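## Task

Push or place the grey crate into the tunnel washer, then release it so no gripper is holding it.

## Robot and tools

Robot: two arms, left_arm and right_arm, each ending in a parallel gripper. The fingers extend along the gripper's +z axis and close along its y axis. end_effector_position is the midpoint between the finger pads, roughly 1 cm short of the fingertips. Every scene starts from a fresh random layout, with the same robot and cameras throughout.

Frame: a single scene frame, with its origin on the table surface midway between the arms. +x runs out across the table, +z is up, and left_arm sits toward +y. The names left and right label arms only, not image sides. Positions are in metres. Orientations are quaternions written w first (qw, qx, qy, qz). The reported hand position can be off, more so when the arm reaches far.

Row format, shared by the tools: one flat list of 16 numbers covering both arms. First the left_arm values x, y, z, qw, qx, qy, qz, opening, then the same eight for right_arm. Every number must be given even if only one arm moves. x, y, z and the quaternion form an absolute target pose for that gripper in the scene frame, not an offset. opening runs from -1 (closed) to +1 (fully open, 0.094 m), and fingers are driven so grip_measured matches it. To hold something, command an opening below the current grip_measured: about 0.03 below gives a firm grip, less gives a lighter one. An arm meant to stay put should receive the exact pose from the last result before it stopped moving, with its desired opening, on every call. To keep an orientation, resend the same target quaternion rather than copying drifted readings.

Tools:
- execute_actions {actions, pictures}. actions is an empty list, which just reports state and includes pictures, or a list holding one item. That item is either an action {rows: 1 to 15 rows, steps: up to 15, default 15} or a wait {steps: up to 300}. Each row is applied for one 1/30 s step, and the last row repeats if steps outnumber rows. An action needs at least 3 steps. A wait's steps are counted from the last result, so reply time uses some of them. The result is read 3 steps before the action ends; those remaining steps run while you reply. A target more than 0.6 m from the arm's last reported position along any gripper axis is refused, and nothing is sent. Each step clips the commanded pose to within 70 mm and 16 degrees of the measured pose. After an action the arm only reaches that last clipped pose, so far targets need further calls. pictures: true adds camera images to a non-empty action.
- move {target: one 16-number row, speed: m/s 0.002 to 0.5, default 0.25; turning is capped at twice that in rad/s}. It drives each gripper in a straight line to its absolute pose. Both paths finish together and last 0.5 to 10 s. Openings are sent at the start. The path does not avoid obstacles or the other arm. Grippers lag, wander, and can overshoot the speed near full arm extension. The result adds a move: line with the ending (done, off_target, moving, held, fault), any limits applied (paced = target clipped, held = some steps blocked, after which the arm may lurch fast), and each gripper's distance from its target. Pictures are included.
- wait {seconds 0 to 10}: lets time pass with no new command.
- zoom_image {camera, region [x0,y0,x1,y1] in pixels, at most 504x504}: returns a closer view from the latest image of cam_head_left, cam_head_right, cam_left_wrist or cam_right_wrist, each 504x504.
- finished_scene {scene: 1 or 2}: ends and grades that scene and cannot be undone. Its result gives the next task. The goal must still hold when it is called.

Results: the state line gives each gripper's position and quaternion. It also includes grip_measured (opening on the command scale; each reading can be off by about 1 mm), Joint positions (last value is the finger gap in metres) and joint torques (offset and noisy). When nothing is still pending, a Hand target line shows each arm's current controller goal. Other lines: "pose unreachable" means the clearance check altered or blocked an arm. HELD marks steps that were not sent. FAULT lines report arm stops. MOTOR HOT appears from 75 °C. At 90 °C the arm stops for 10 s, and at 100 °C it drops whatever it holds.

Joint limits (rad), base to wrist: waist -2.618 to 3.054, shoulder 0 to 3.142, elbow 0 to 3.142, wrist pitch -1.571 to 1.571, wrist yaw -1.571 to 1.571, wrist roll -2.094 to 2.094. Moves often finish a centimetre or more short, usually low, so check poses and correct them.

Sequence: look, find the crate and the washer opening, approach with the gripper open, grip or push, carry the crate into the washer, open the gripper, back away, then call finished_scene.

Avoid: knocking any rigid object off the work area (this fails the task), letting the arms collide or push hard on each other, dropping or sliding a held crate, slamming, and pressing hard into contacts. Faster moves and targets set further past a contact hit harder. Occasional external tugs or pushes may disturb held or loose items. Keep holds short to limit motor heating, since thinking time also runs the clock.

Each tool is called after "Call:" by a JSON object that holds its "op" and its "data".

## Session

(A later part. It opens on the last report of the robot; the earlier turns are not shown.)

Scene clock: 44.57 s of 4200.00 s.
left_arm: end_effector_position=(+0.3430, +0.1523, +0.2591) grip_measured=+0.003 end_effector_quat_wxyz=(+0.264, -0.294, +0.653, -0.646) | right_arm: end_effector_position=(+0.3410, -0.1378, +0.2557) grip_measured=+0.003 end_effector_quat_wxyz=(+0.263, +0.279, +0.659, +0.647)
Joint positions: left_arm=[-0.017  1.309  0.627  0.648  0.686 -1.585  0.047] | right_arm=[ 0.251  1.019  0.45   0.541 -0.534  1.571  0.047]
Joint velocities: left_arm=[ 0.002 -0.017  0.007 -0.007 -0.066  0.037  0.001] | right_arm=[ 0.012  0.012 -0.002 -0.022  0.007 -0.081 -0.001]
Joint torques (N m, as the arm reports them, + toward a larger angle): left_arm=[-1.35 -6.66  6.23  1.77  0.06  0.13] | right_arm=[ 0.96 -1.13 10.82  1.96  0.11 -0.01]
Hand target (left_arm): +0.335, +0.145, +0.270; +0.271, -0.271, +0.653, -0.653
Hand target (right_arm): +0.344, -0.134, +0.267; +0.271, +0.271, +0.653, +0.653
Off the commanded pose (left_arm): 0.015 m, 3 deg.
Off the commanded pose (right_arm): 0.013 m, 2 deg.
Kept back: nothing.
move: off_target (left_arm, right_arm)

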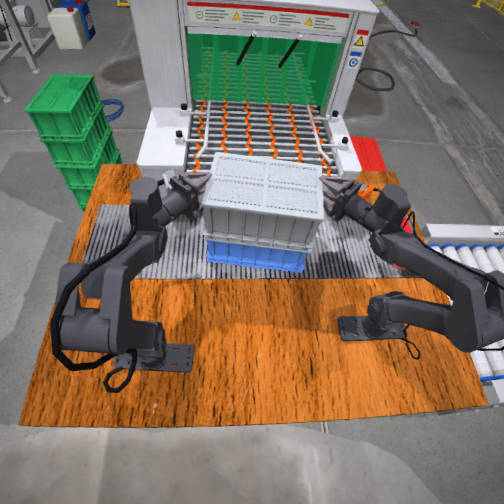

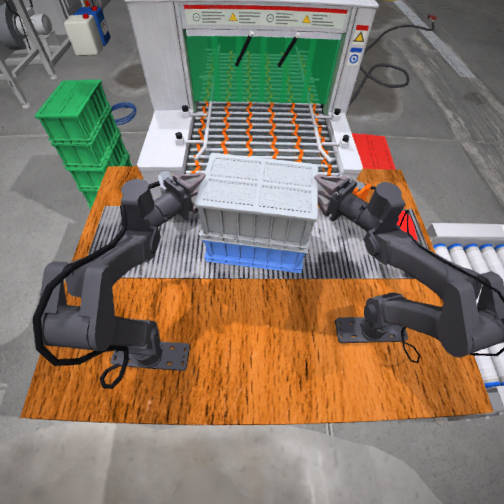

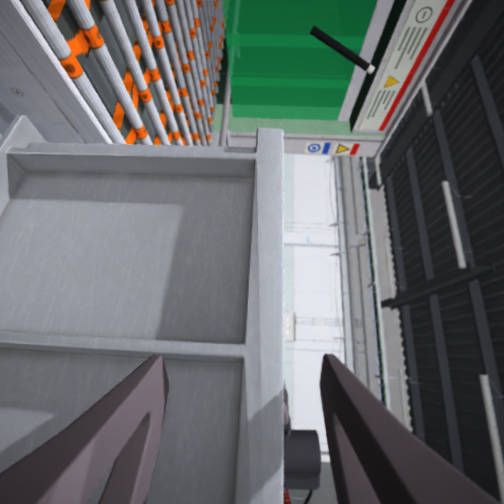

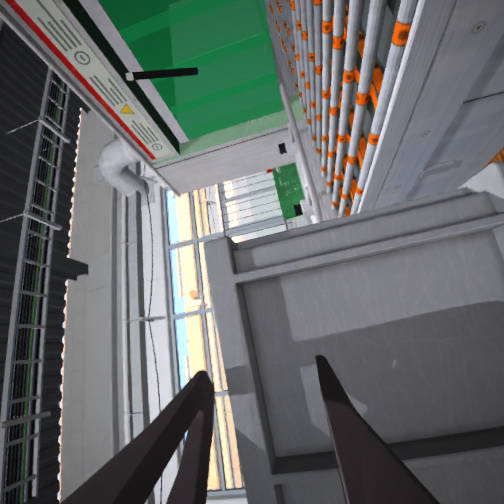

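Call:
{"op": "move", "data": {"target": [0.33,0.135,0.276,0.271,-0.271,0.653,-0.653,0,0.345,-0.12,0.274,0.271,0.271,0.653,0.653,0], "speed": 0.02}}

Call:
{"op": "move", "data": {"target": [0.33,0.135,0.276,0.271,-0.271,0.653,-0.653,-1,0.345,-0.12,0.274,0.271,0.271,0.653,0.653,-1]}}

Call:
{"op": "move", "data": {"target": [0.34,0.135,0.35,0.271,-0.271,0.653,-0.653,-1,0.355,-0.12,0.348,0.271,0.271,0.653,0.653,-1], "speed": 0.05}}

Scene clock: 46.40 s of 4200.00 s.
left_arm: end_effector_position=(+0.3444, +0.1526, +0.2593) grip_measured=+0.003 end_effector_quat_wxyz=(+0.278, -0.314, +0.650, -0.634) | right_arm: end_effector_position=(+0.3481, -0.1344, +0.2563) grip_measured=+0.003 end_effector_quat_wxyz=(+0.279, +0.301, +0.654, +0.635)
Joint positions: left_arm=[-0.045  1.282  0.627  0.604  0.607 -1.579  0.047] | right_arm=[ 0.306  1.03   0.472  0.516 -0.422  1.571  0.047]
Joint velocities: left_arm=[-0.012 -0.007 -0.032  0.037 -0.037  0.051 -0.   ] | right_arm=[ 0.007  0.002  0.002 -0.007 -0.022 -0.066 -0.001]
Joint torques (N m, as the arm reports them, + toward a larger angle): left_arm=[-2.31 -6.66  6.73  1.9   0.47  0.07] | right_arm=[ 2.06 -1.28 11.56  2.04 -0.33 -0.01]
Hand target (left_arm): +0.330, +0.136, +0.276; +0.271, -0.271, +0.653, -0.653
Hand target (right_arm): +0.344, -0.121, +0.273; +0.271, +0.271, +0.653, +0.653
Off the commanded pose (left_arm): 0.028 m, 5 deg.
Off the commanded pose (right_arm): 0.023 m, 4 deg.
Kept back: nothing.
move: off_target (left_arm, right_arm)

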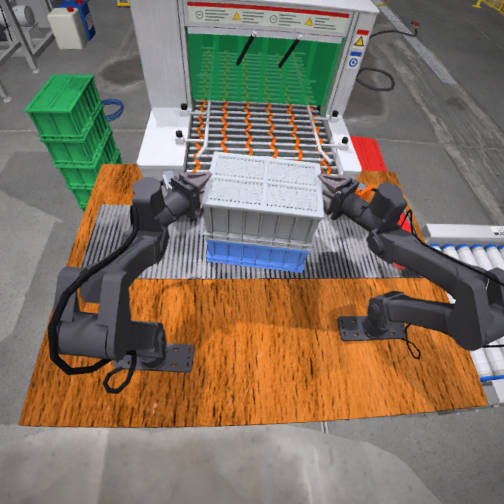

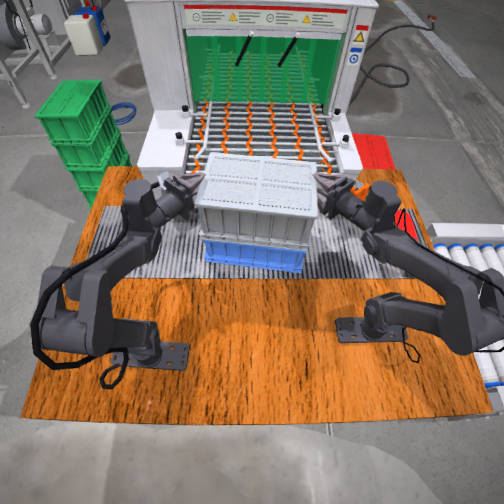

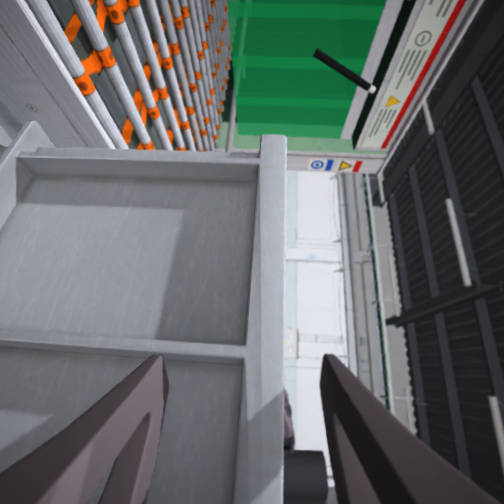

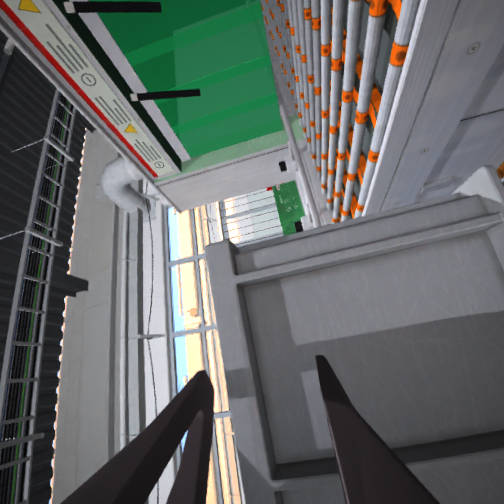

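Scene clock: 47.10 s of 4200.00 s.
left_arm: end_effector_position=(+0.3447, +0.1530, +0.2662) grip_measured=-0.773 end_effector_quat_wxyz=(+0.290, -0.304, +0.645, -0.639) | right_arm: end_effector_position=(+0.3492, -0.1350, +0.2641) grip_measured=-0.771 end_effector_quat_wxyz=(+0.288, +0.295, +0.647, +0.641)
Joint positions: left_arm=[-0.045  1.279  0.628  0.631  0.604 -1.574  0.011] | right_arm=[ 0.306  1.03   0.476  0.541 -0.417  1.571  0.011]
Joint velocities: left_arm=[-0.002 -0.007 -0.002 -0.037 -0.051 -0.007 -0.001] | right_arm=[-0.007  0.007 -0.007  0.007 -0.007 -0.037  0.   ]
Joint torques (N m, as the arm reports them, + toward a larger angle): left_arm=[-2.31 -6.43  6.72  1.66  0.49  0.01] | right_arm=[ 2.02 -1.13 11.27  1.8  -0.39 -0.01]
Hand target (left_arm): +0.330, +0.136, +0.276; +0.271, -0.271, +0.653, -0.653
Hand target (right_arm): +0.344, -0.121, +0.274; +0.272, +0.271, +0.653, +0.653
Off the commanded pose (left_arm): 0.025 m, 5 deg.
Off the commanded pose (right_arm): 0.018 m, 4 deg.
Kept back: nothing.
move: off_target (left_arm, right_arm)

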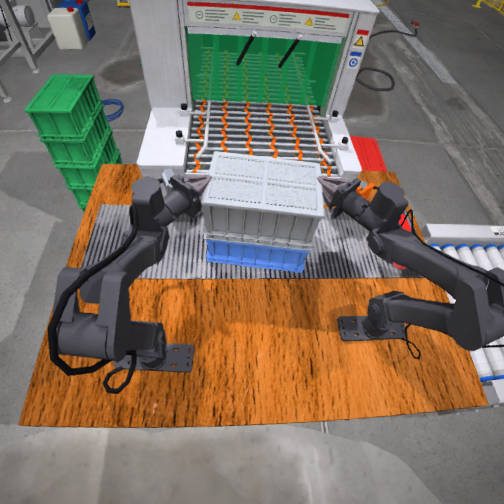

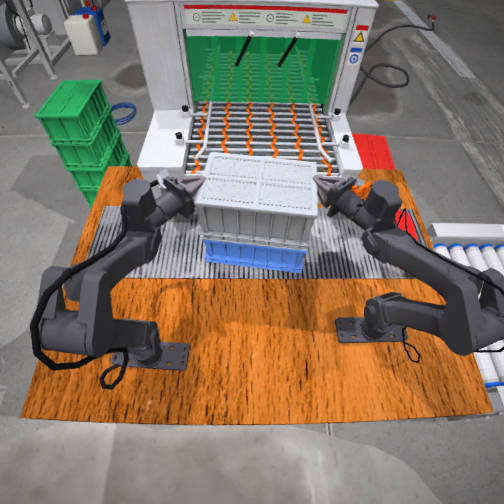

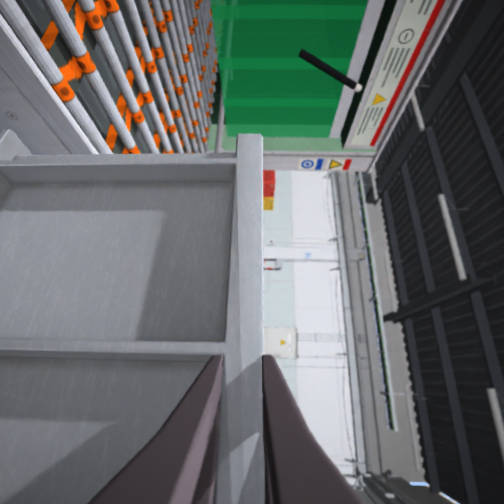

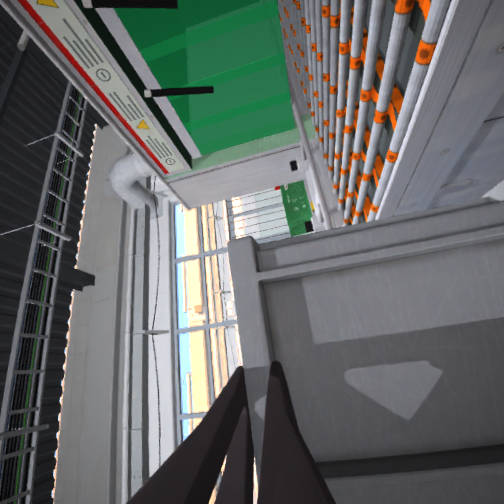

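Scene clock: 49.13 s of 4200.00 s.
left_arm: end_effector_position=(+0.3555, +0.1538, +0.3131) grip_measured=-0.773 end_effector_quat_wxyz=(+0.269, -0.332, +0.657, -0.622) | right_arm: end_effector_position=(+0.3609, -0.1332, +0.3134) grip_measured=-0.771 end_effector_quat_wxyz=(+0.268, +0.321, +0.664, +0.620)
Joint positions: left_arm=[-0.045  1.246  0.871  0.275  0.591 -1.574  0.011] | right_arm=[ 0.305  1.03   0.754  0.178 -0.408  1.575  0.011]
Joint velocities: left_arm=[ 0.002 -0.002 -0.012 -0.066  0.022  0.007 -0.001] | right_arm=[-0.002 -0.012 -0.002 -0.11  -0.022 -0.007  0.001]
Joint torques (N m, as the arm reports them, + toward a larger angle): left_arm=[-1.78 -6.88  9.66  2.11  0.7   0.04] | right_arm=[ 0.82 -2.21 12.6   2.52 -0.66 -0.05]
Hand target (left_arm): +0.339, +0.136, +0.349; +0.272, -0.271, +0.654, -0.652
Hand target (right_arm): +0.353, -0.121, +0.347; +0.272, +0.271, +0.654, +0.652
Off the commanded pose (left_arm): 0.044 m, 8 deg.
Off the commanded pose (right_arm): 0.038 m, 7 deg.
Kept back: nothing.
move: off_target (left_arm, right_arm)

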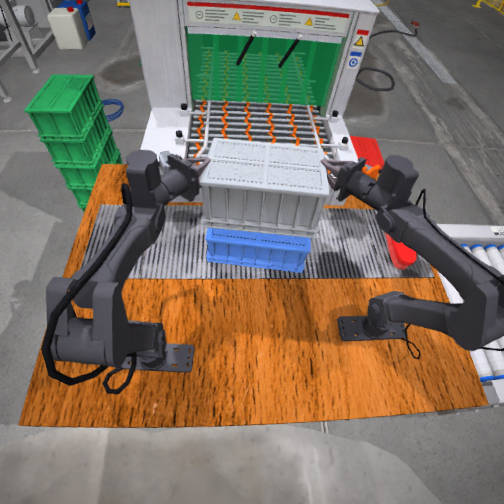

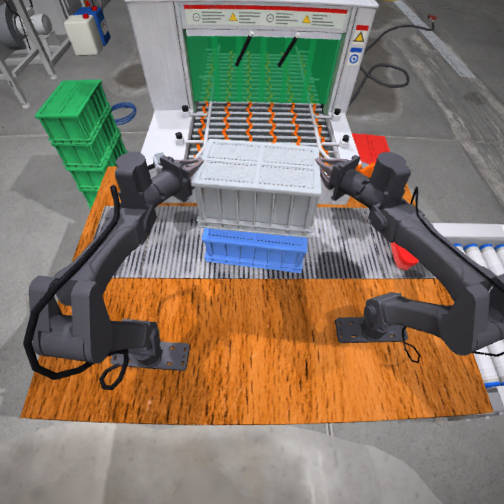

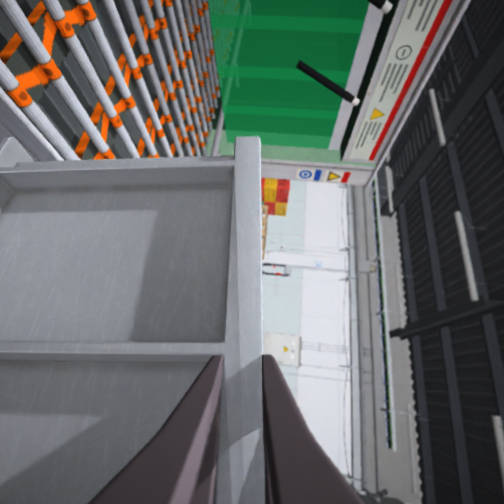

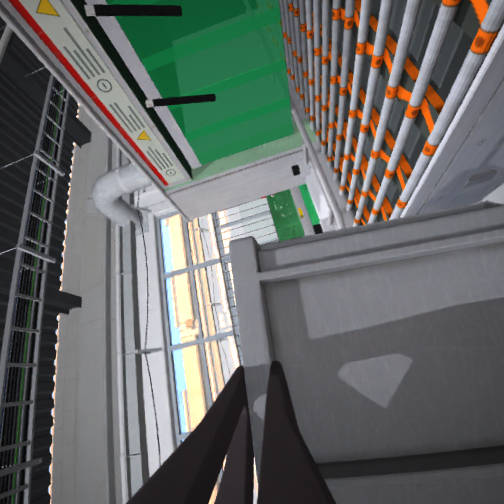

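Move forward, with extra on the right to fix yaw.

Call:
{"op": "move", "data": {"target": [0.53,0.128,0.37,0.271,-0.271,0.653,-0.653,-1,0.575,-0.127,0.365,0.271,0.271,0.653,0.653,-1], "speed": 0.07}}

Scene clock: 54.27 s of 4200.00 s.
left_arm: end_effector_position=(+0.5394, +0.1474, +0.3333) grip_measured=-0.764 end_effector_quat_wxyz=(+0.264, -0.335, +0.660, -0.618) | right_arm: end_effector_position=(+0.5829, -0.1334, +0.3253) grip_measured=-0.762 end_effector_quat_wxyz=(+0.247, +0.317, +0.664, +0.630)
Joint positions: left_arm=[-0.017  1.951  1.692  0.141  0.622 -1.567  0.011] | right_arm=[ 0.133  1.901  1.578  0.22  -0.619  1.582  0.011]
Joint velocities: left_arm=[-0.012 -0.007 -0.007  0.051  0.007  0.007 -0.001] | right_arm=[-0.002 -0.012 -0.022 -0.007 -0.051  0.022  0.002]
Joint torques (N m, as the arm reports them, + toward a larger angle): left_arm=[ -1.16 -12.02   8.62   2.46   0.76   0.01] | right_arm=[  0.87 -11.33  10.48   2.37  -0.24  -0.11]
Hand target (left_arm): +0.528, +0.129, +0.366; +0.272, -0.272, +0.655, -0.651
Hand target (right_arm): +0.574, -0.125, +0.361; +0.271, +0.272, +0.653, +0.653
Off the commanded pose (left_arm): 0.043 m, 8 deg.
Off the commanded pose (right_arm): 0.041 m, 7 deg.
Kept back: nothing.
move: off_target (left_arm, right_arm); limits=paced

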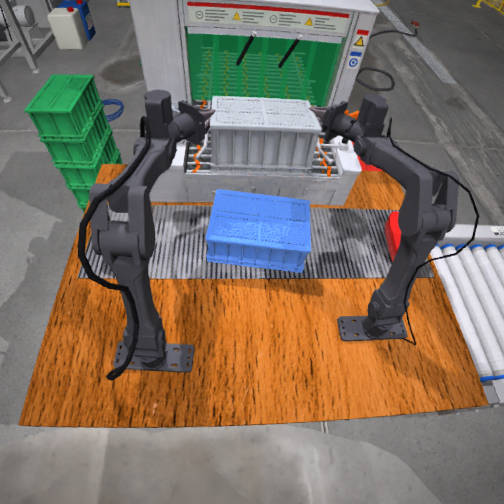

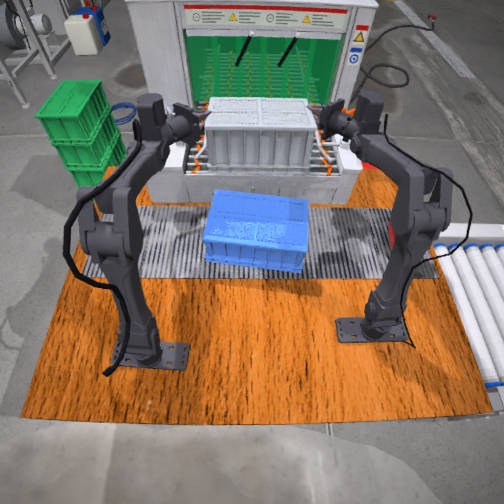

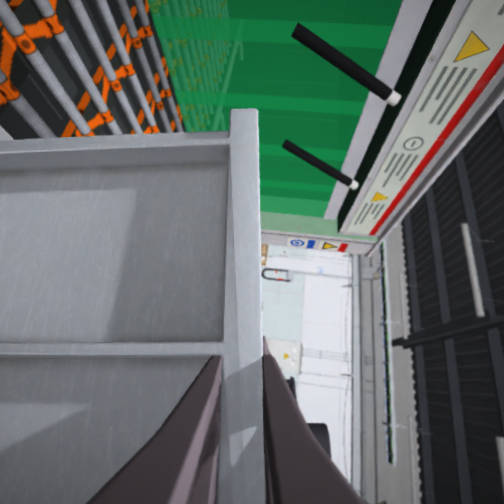

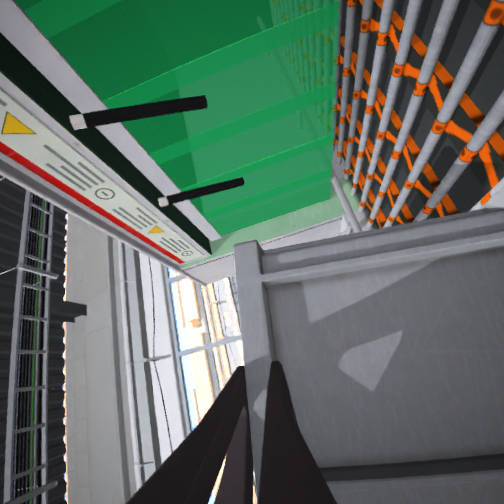

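Call:
{"op": "move", "data": {"target": [0.61,0.128,0.35,0.271,-0.271,0.653,-0.653,-1,0.655,-0.127,0.35,0.271,0.271,0.653,0.653,-1], "speed": 0.05}}

Call:
{"op": "move", "data": {"target": [0.61,0.128,0.30,0.271,-0.271,0.653,-0.653,-1,0.655,-0.127,0.30,0.271,0.271,0.653,0.653,-1], "speed": 0.02}}

Scene clock: 56.57 s of 4200.00 s.
left_arm: end_effector_position=(+0.6206, +0.1442, +0.3093) grip_measured=-0.764 end_effector_quat_wxyz=(+0.261, -0.328, +0.658, -0.626) | right_arm: end_effector_position=(+0.6609, -0.1364, +0.3078) grip_measured=-0.762 end_effector_quat_wxyz=(+0.251, +0.321, +0.663, +0.628)
Joint positions: left_arm=[-0.007  2.328  2.169  0.059  0.648 -1.577  0.011] | right_arm=[ 0.111  2.225  1.993  0.127 -0.629  1.579  0.011]
Joint velocities: left_arm=[-0.007 -0.012 -0.037 -0.022 -0.022 -0.066  0.001] | right_arm=[ 0.007 -0.002 -0.017  0.037 -0.051 -0.037  0.003]
Joint torques (N m, as the arm reports them, + toward a larger angle): left_arm=[ -0.93 -15.93   9.84   2.13   0.62   0.08] | right_arm=[  0.65 -13.25  12.4    2.27  -0.42  -0.09]
Hand target (left_arm): +0.608, +0.129, +0.348; +0.272, -0.271, +0.653, -0.652
Hand target (right_arm): +0.652, -0.127, +0.348; +0.272, +0.271, +0.653, +0.652
Off the commanded pose (left_arm): 0.045 m, 7 deg.
Off the commanded pose (right_arm): 0.044 m, 7 deg.
Kept back: nothing.
move: off_target (left_arm, right_arm)

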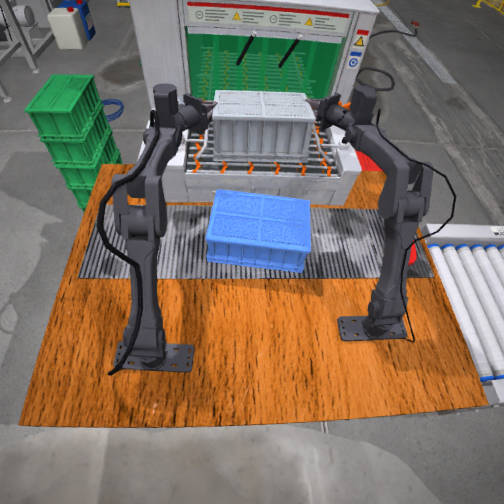

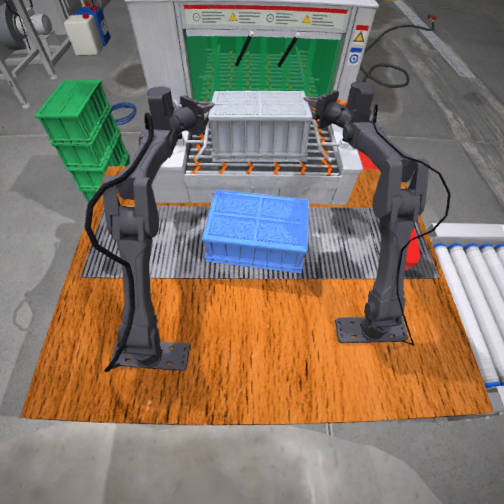

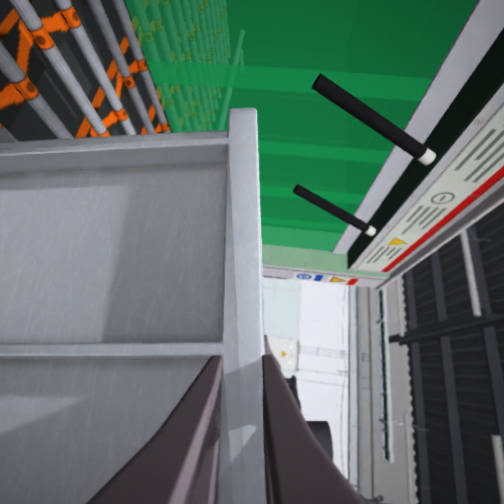

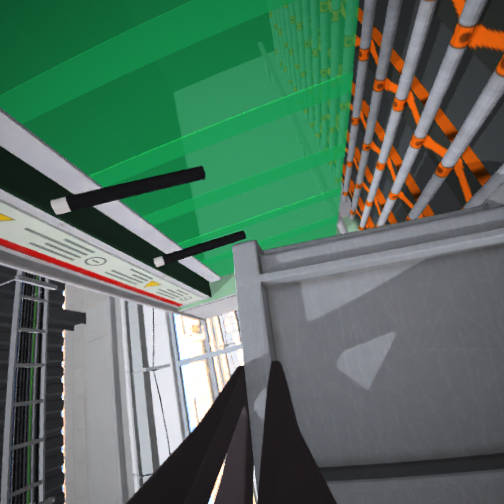

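Scene clock: 60.00 s of 4200.00 s.
left_arm: end_effector_position=(+0.6233, +0.1445, +0.2927) grip_measured=-0.764 end_effector_quat_wxyz=(+0.290, -0.300, +0.644, -0.642) | right_arm: end_effector_position=(+0.6622, -0.1363, +0.2923) grip_measured=-0.762 end_effector_quat_wxyz=(+0.278, +0.293, +0.651, +0.642)
Joint positions: left_arm=[-0.006  2.334  2.038  0.285  0.649 -1.576  0.011] | right_arm=[ 0.11   2.234  1.878  0.331 -0.63   1.571  0.011]
Joint velocities: left_arm=[-0.007 -0.002 -0.012  0.022  0.081 -0.007  0.001] | right_arm=[-0.002 -0.007  0.012  0.037 -0.066  0.051  0.   ]
Joint torques (N m, as the arm reports them, + toward a larger angle): left_arm=[ -0.99 -15.76   6.21   1.74   0.6    0.03] | right_arm=[  0.57 -12.63   8.43   2.    -0.4   -0.01]
Hand target (left_arm): +0.611, +0.128, +0.300; +0.271, -0.272, +0.653, -0.653
Hand target (right_arm): +0.655, -0.127, +0.300; +0.271, +0.271, +0.653, +0.653
Off the commanded pose (left_arm): 0.022 m, 4 deg.
Off the commanded pose (right_arm): 0.014 m, 3 deg.
Kept back: nothing.
move: off_target (left_arm, right_arm)

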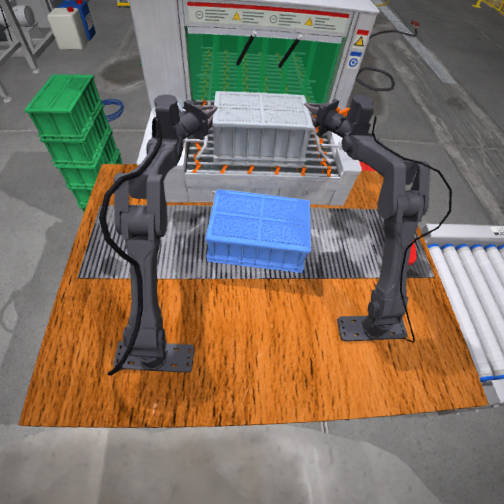

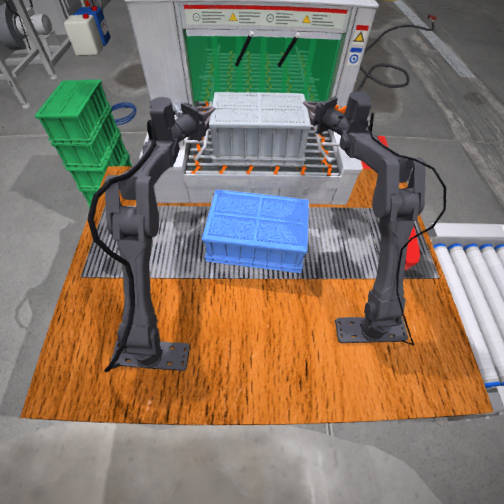

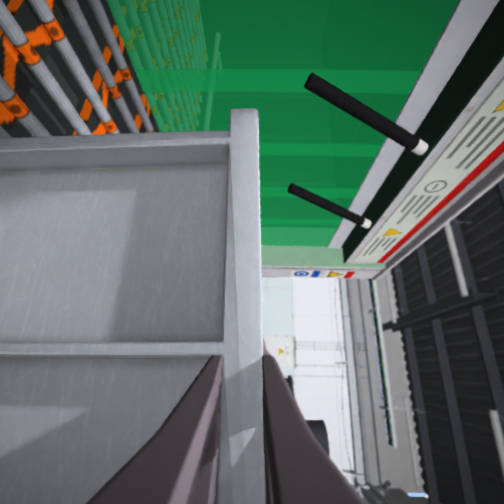

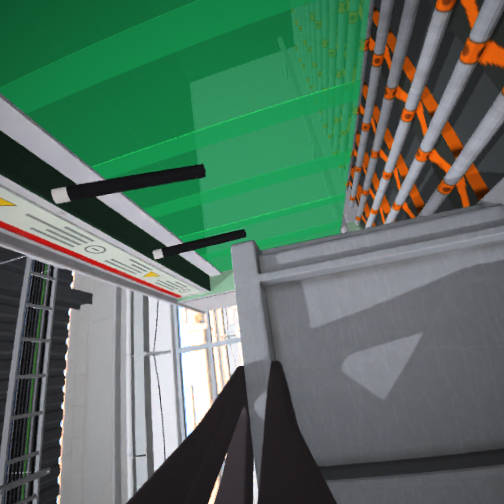

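Landed. Release, back off, get ready to push from behind.

Call:
{"op": "move", "data": {"target": [0.62,0.148,0.30,0.271,-0.271,0.653,-0.653,-0.2,0.66,-0.14,0.30,0.271,0.271,0.653,0.653,-0.2], "speed": 0.03}}

Call:
{"op": "move", "data": {"target": [0.60,0.2,0.30,0.271,-0.271,0.653,-0.653,-0.2,0.64,-0.19,0.30,0.271,0.271,0.653,0.653,-0.2], "speed": 0.1}}

Call:
{"op": "move", "data": {"target": [0.47,0.2,0.27,0.5,-0.5,0.5,-0.5,-1,0.47,-0.19,0.27,0.5,0.5,0.5,0.5,-1]}}

Call:
{"op": "move", "data": {"target": [0.49,0.095,0.24,0.5,-0.5,0.5,-0.5,-1,0.49,-0.085,0.24,0.5,0.5,0.5,0.5,-1]}}

Scene clock: 61.70 s of 4200.00 s.
left_arm: end_effector_position=(+0.6222, +0.1490, +0.2868) grip_measured=-0.203 end_effector_quat_wxyz=(+0.268, -0.289, +0.653, -0.646) | right_arm: end_effector_position=(+0.6610, -0.1425, +0.2927) grip_measured=-0.203 end_effector_quat_wxyz=(+0.273, +0.288, +0.653, +0.645)
Joint positions: left_arm=[ 0.016  2.357  2.067  0.262  0.721 -1.576  0.037] | right_arm=[ 0.094  2.234  1.877  0.334 -0.664  1.571  0.037]
Joint velocities: left_arm=[ 0.007  0.002  0.002  0.007  0.007 -0.051 -0.003] | right_arm=[ 0.012 -0.002 -0.017 -0.022  0.007 -0.051 -0.001]
Joint torques (N m, as the arm reports them, + toward a larger angle): left_arm=[  0.34 -14.69   8.99   1.7    0.24   0.04] | right_arm=[ -0.28 -11.44  10.63   1.87  -0.3    0.  ]
Hand target (left_arm): +0.620, +0.148, +0.300; +0.271, -0.271, +0.653, -0.653
Hand target (right_arm): +0.660, -0.140, +0.300; +0.271, +0.272, +0.653, +0.653
Off the commanded pose (left_arm): 0.013 m, 2 deg.
Off the commanded pose (right_arm): 0.008 m, 2 deg.
Kept back: nothing.
move: off_target (left_arm)

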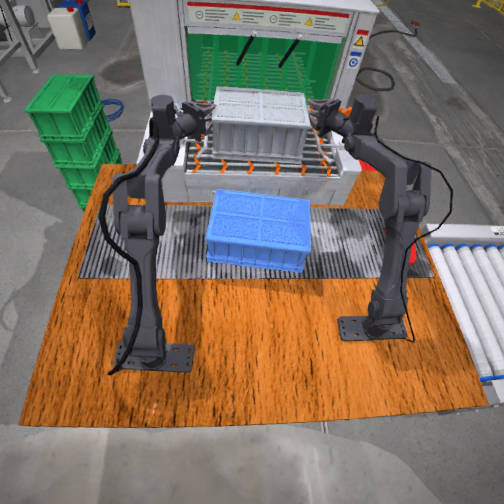

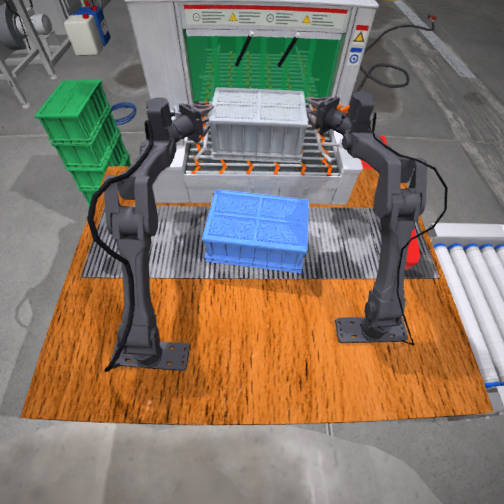

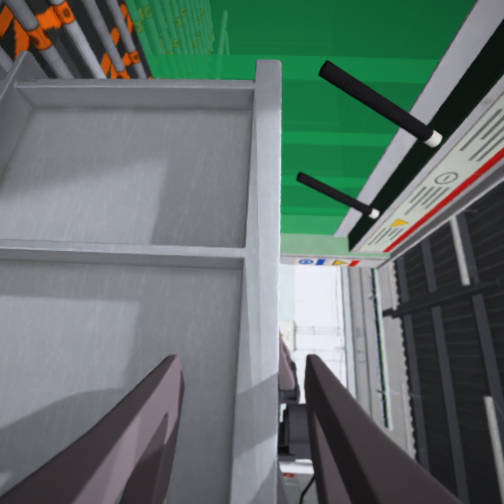

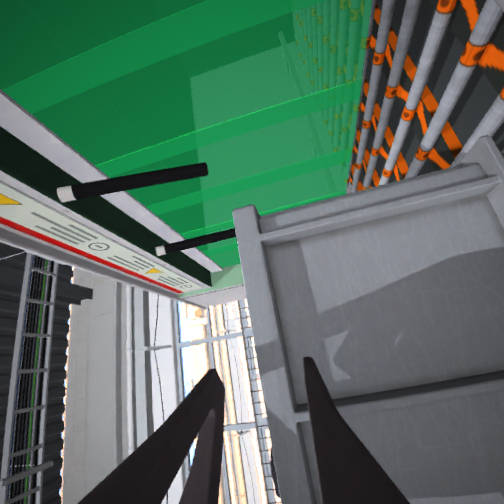

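Scene clock: 62.87 s of 4200.00 s.
left_arm: end_effector_position=(+0.6071, +0.1998, +0.2767) grip_measured=-0.202 end_effector_quat_wxyz=(+0.253, -0.292, +0.657, -0.647) | right_arm: end_effector_position=(+0.6466, -0.1888, +0.2866) grip_measured=-0.203 end_effector_quat_wxyz=(+0.263, +0.282, +0.656, +0.649)
Joint positions: left_arm=[ 0.118  2.302  1.948  0.301  0.841 -1.577  0.037] | right_arm=[-0.005  2.179  1.767  0.385 -0.787  1.571  0.037]
Joint velocities: left_arm=[ 0.007 -0.002  0.002  0.022  0.007 -0.022  0.   ] | right_arm=[ 0.007  0.007 -0.007 -0.007 -0.022  0.037 -0.001]
Joint torques (N m, as the arm reports them, + toward a larger angle): left_arm=[  0.25 -16.88   6.47   1.86   0.07   0.04] | right_arm=[ -0.38 -13.48   7.67   1.85  -0.07   0.  ]
Hand target (left_arm): +0.600, +0.200, +0.300; +0.271, -0.271, +0.653, -0.653
Hand target (right_arm): +0.641, -0.190, +0.300; +0.271, +0.271, +0.653, +0.653
Off the commanded pose (left_arm): 0.024 m, 3 deg.
Off the commanded pose (right_arm): 0.015 m, 2 deg.
Kept back: nothing.
move: off_target (left_arm, right_arm)

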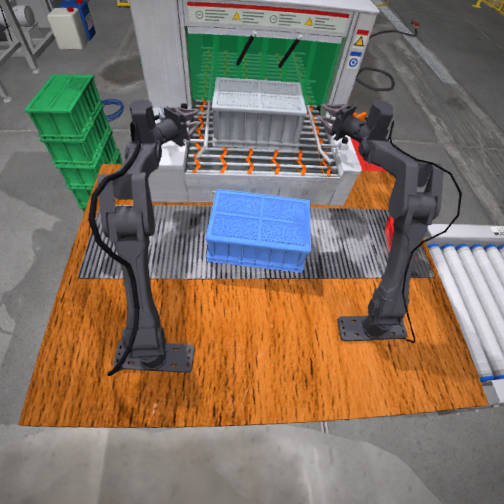

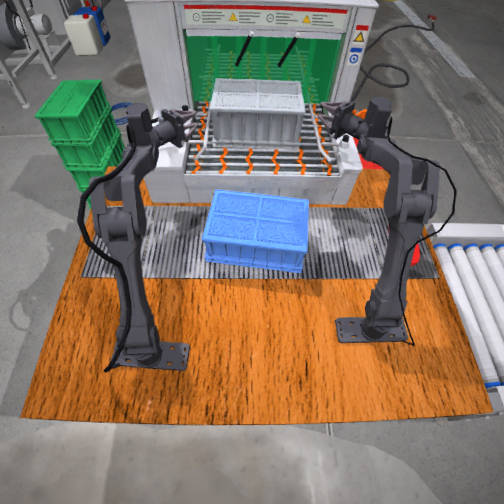

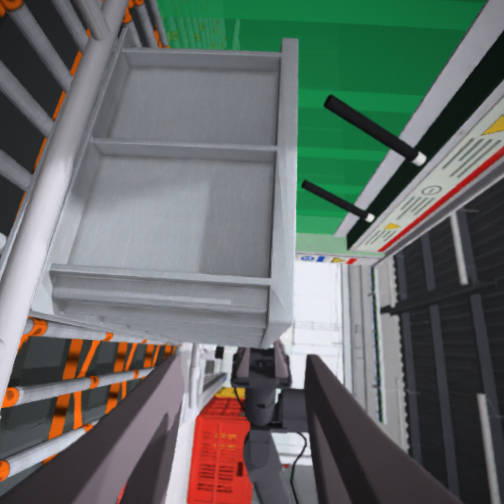

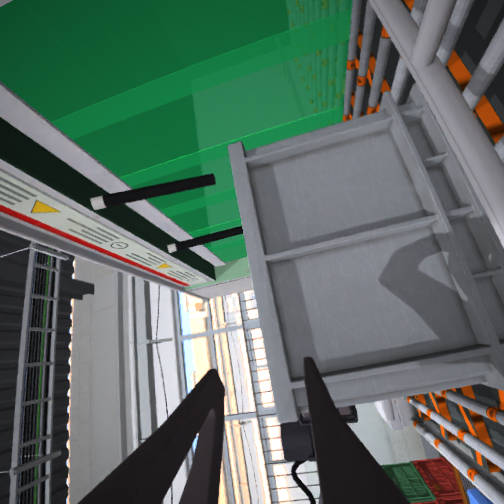

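Scene clock: 65.10 s of 4200.00 s.
left_arm: end_effector_position=(+0.4759, +0.2009, +0.2563) grip_measured=-0.987 end_effector_quat_wxyz=(+0.490, -0.511, +0.510, -0.489) | right_arm: end_effector_position=(+0.4752, -0.1916, +0.2660) grip_measured=-0.986 end_effector_quat_wxyz=(+0.496, +0.503, +0.507, +0.494)
Joint positions: left_arm=[-0.215  1.686  0.977  0.666 -0.271 -1.583  0.001] | right_arm=[0.421 1.477 0.785 0.67  0.417 1.575 0.001]
Joint velocities: left_arm=[-0.002 -0.017 -0.002  0.051 -0.022  0.037 -0.   ] | right_arm=[ 0.012 -0.022 -0.012  0.022  0.022  0.007 -0.002]
Joint torques (N m, as the arm reports them, + toward a larger angle): left_arm=[ -0.6  -10.28   6.09   2.02  -0.1    0.13] | right_arm=[ 0.83 -7.08  7.4   1.92  0.13 -0.05]
Hand target (left_arm): +0.471, +0.199, +0.272; +0.500, -0.500, +0.501, -0.498
Hand target (right_arm): +0.470, -0.191, +0.273; +0.500, +0.500, +0.502, +0.498
Off the commanded pose (left_arm): 0.015 m, 2 deg.
Off the commanded pose (right_arm): 0.007 m, 1 deg.
Kept back: nothing.
move: off_target (left_arm)

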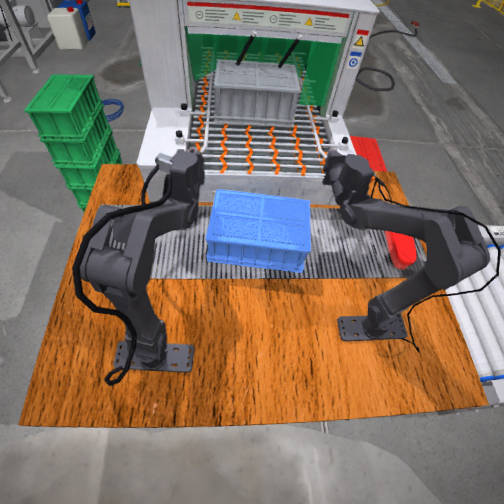

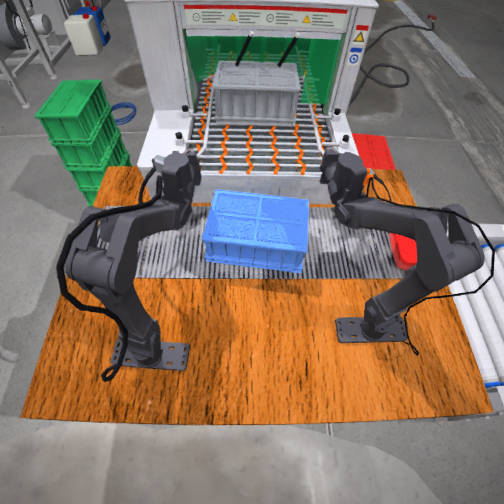

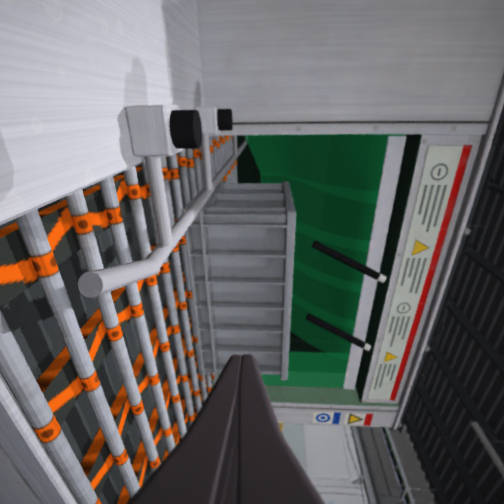

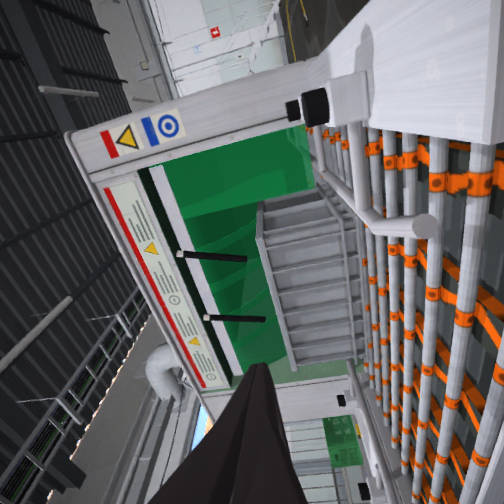

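Scene clock: 66.20 s of 4200.00 s.
left_arm: end_effector_position=(+0.4859, +0.0945, +0.2253) grip_measured=-0.987 end_effector_quat_wxyz=(+0.491, -0.505, +0.512, -0.492) | right_arm: end_effector_position=(+0.4850, -0.0865, +0.2293) grip_measured=-0.986 end_effector_quat_wxyz=(+0.496, +0.500, +0.509, +0.494)
Joint positions: left_arm=[-0.466  1.921  1.127  0.755 -0.514 -1.583  0.001] | right_arm=[0.679 1.788 0.95  0.813 0.669 1.576 0.001]
Joint velocities: left_arm=[-0.012 -0.002  0.007 -0.037 -0.022 -0.022 -0.001] | right_arm=[-0.002  0.007  0.002  0.022 -0.007 -0.007 -0.001]
Joint torques (N m, as the arm reports them, + toward a larger angle): left_arm=[  0.03 -10.11   8.14   1.91  -0.08   0.13] | right_arm=[ 0.23 -7.4   9.86  1.81  0.15 -0.06]
Hand target (left_arm): +0.489, +0.094, +0.239; +0.500, -0.500, +0.500, -0.500
Hand target (right_arm): +0.488, -0.084, +0.239; +0.500, +0.500, +0.500, +0.500
Off the commanded pose (left_arm): 0.015 m, 2 deg.
Off the commanded pose (right_arm): 0.012 m, 1 deg.
Kept back: nothing.
move: off_target (left_arm, right_arm)

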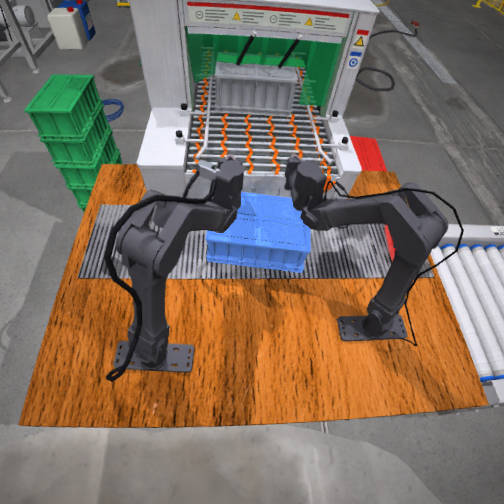

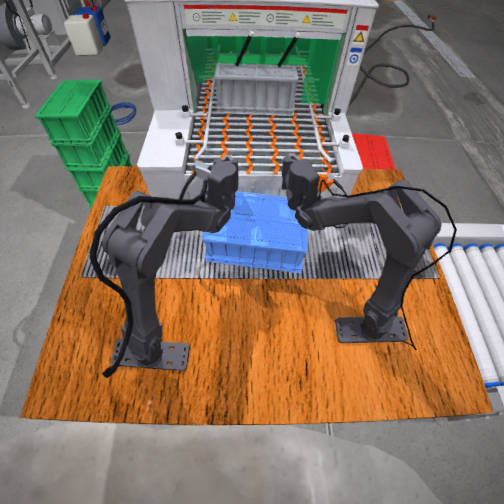

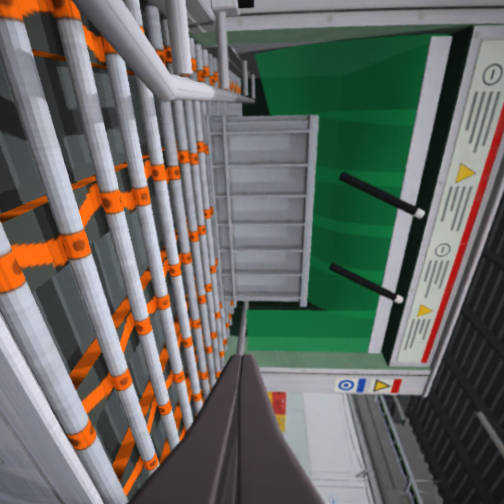

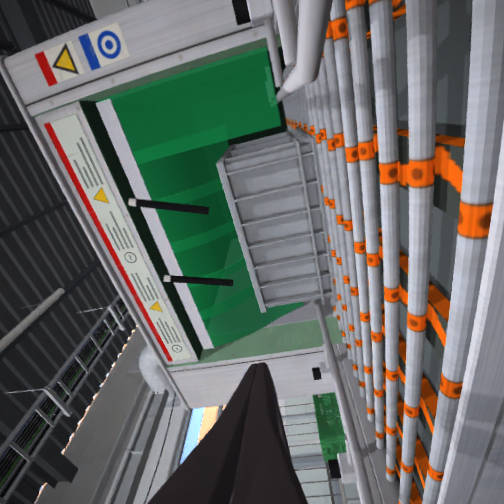

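The conveyor carries it.

Call:
{"op": "wait", "data": {"seconds": 5}}

Call:
{"op": "finished_scene", "data": {"scene": 1}}

Scene clock: 71.27 s of 4200.00 s.
left_arm: end_effector_position=(+0.4859, +0.0948, +0.2254) grip_measured=-0.987 end_effector_quat_wxyz=(+0.492, -0.505, +0.511, -0.491) | right_arm: end_effector_position=(+0.4850, -0.0869, +0.2295) grip_measured=-0.986 end_effector_quat_wxyz=(+0.496, +0.501, +0.508, +0.494)
Joint positions: left_arm=[-0.466  1.921  1.127  0.756 -0.516 -1.583  0.001] | right_arm=[0.679 1.788 0.95  0.814 0.671 1.576 0.001]
Joint velocities: left_arm=[-0.002  0.002  0.007 -0.125  0.022 -0.007  0.   ] | right_arm=[ 0.007  0.002 -0.007 -0.066 -0.022 -0.037  0.001]
Joint torques (N m, as the arm reports them, + toward a larger angle): left_arm=[  0.03 -10.12   8.13   1.91  -0.09   0.12] | right_arm=[ 0.26 -7.45  9.91  1.81  0.15 -0.06]
Hand target (left_arm): +0.489, +0.094, +0.239; +0.500, -0.500, +0.500, -0.500
Hand target (right_arm): +0.488, -0.084, +0.239; +0.500, +0.500, +0.500, +0.500
Off the commanded pose (left_arm): 0.015 m, 2 deg.
Off the commanded pose (right_arm): 0.012 m, 1 deg.
Kept back: nothing.
Steps of this call (steps 1 to 152: nothing new was sent). Readings (end_effector_position):
1: left_arm (+0.4859, +0.0946, +0.2253) | right_arm (+0.4850, -0.0866, +0.2293)
2: left_arm (+0.4859, +0.0946, +0.2254) | right_arm (+0.4850, -0.0867, +0.2293)
4: left_arm (+0.4859, +0.0947, +0.2254) | right_arm (+0.4850, -0.0867, +0.2294)
8: left_arm (+0.4859, +0.0948, +0.2254) | right_arm (+0.4850, -0.0869, +0.2295)
152: the state above

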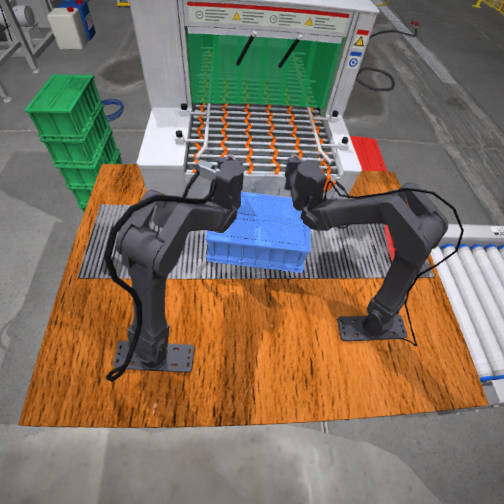

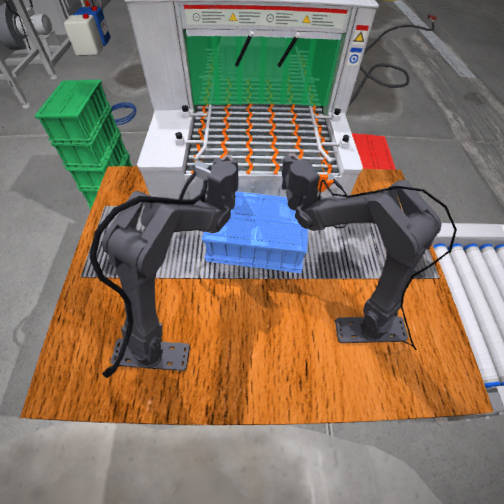

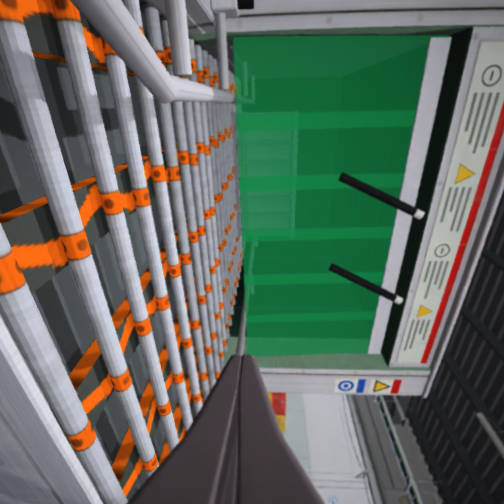

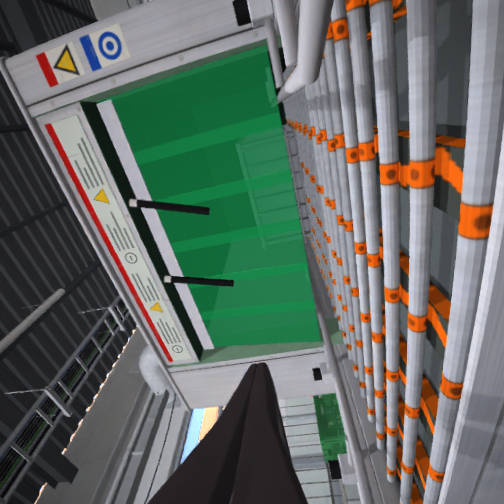

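The scene is finished: the task was done.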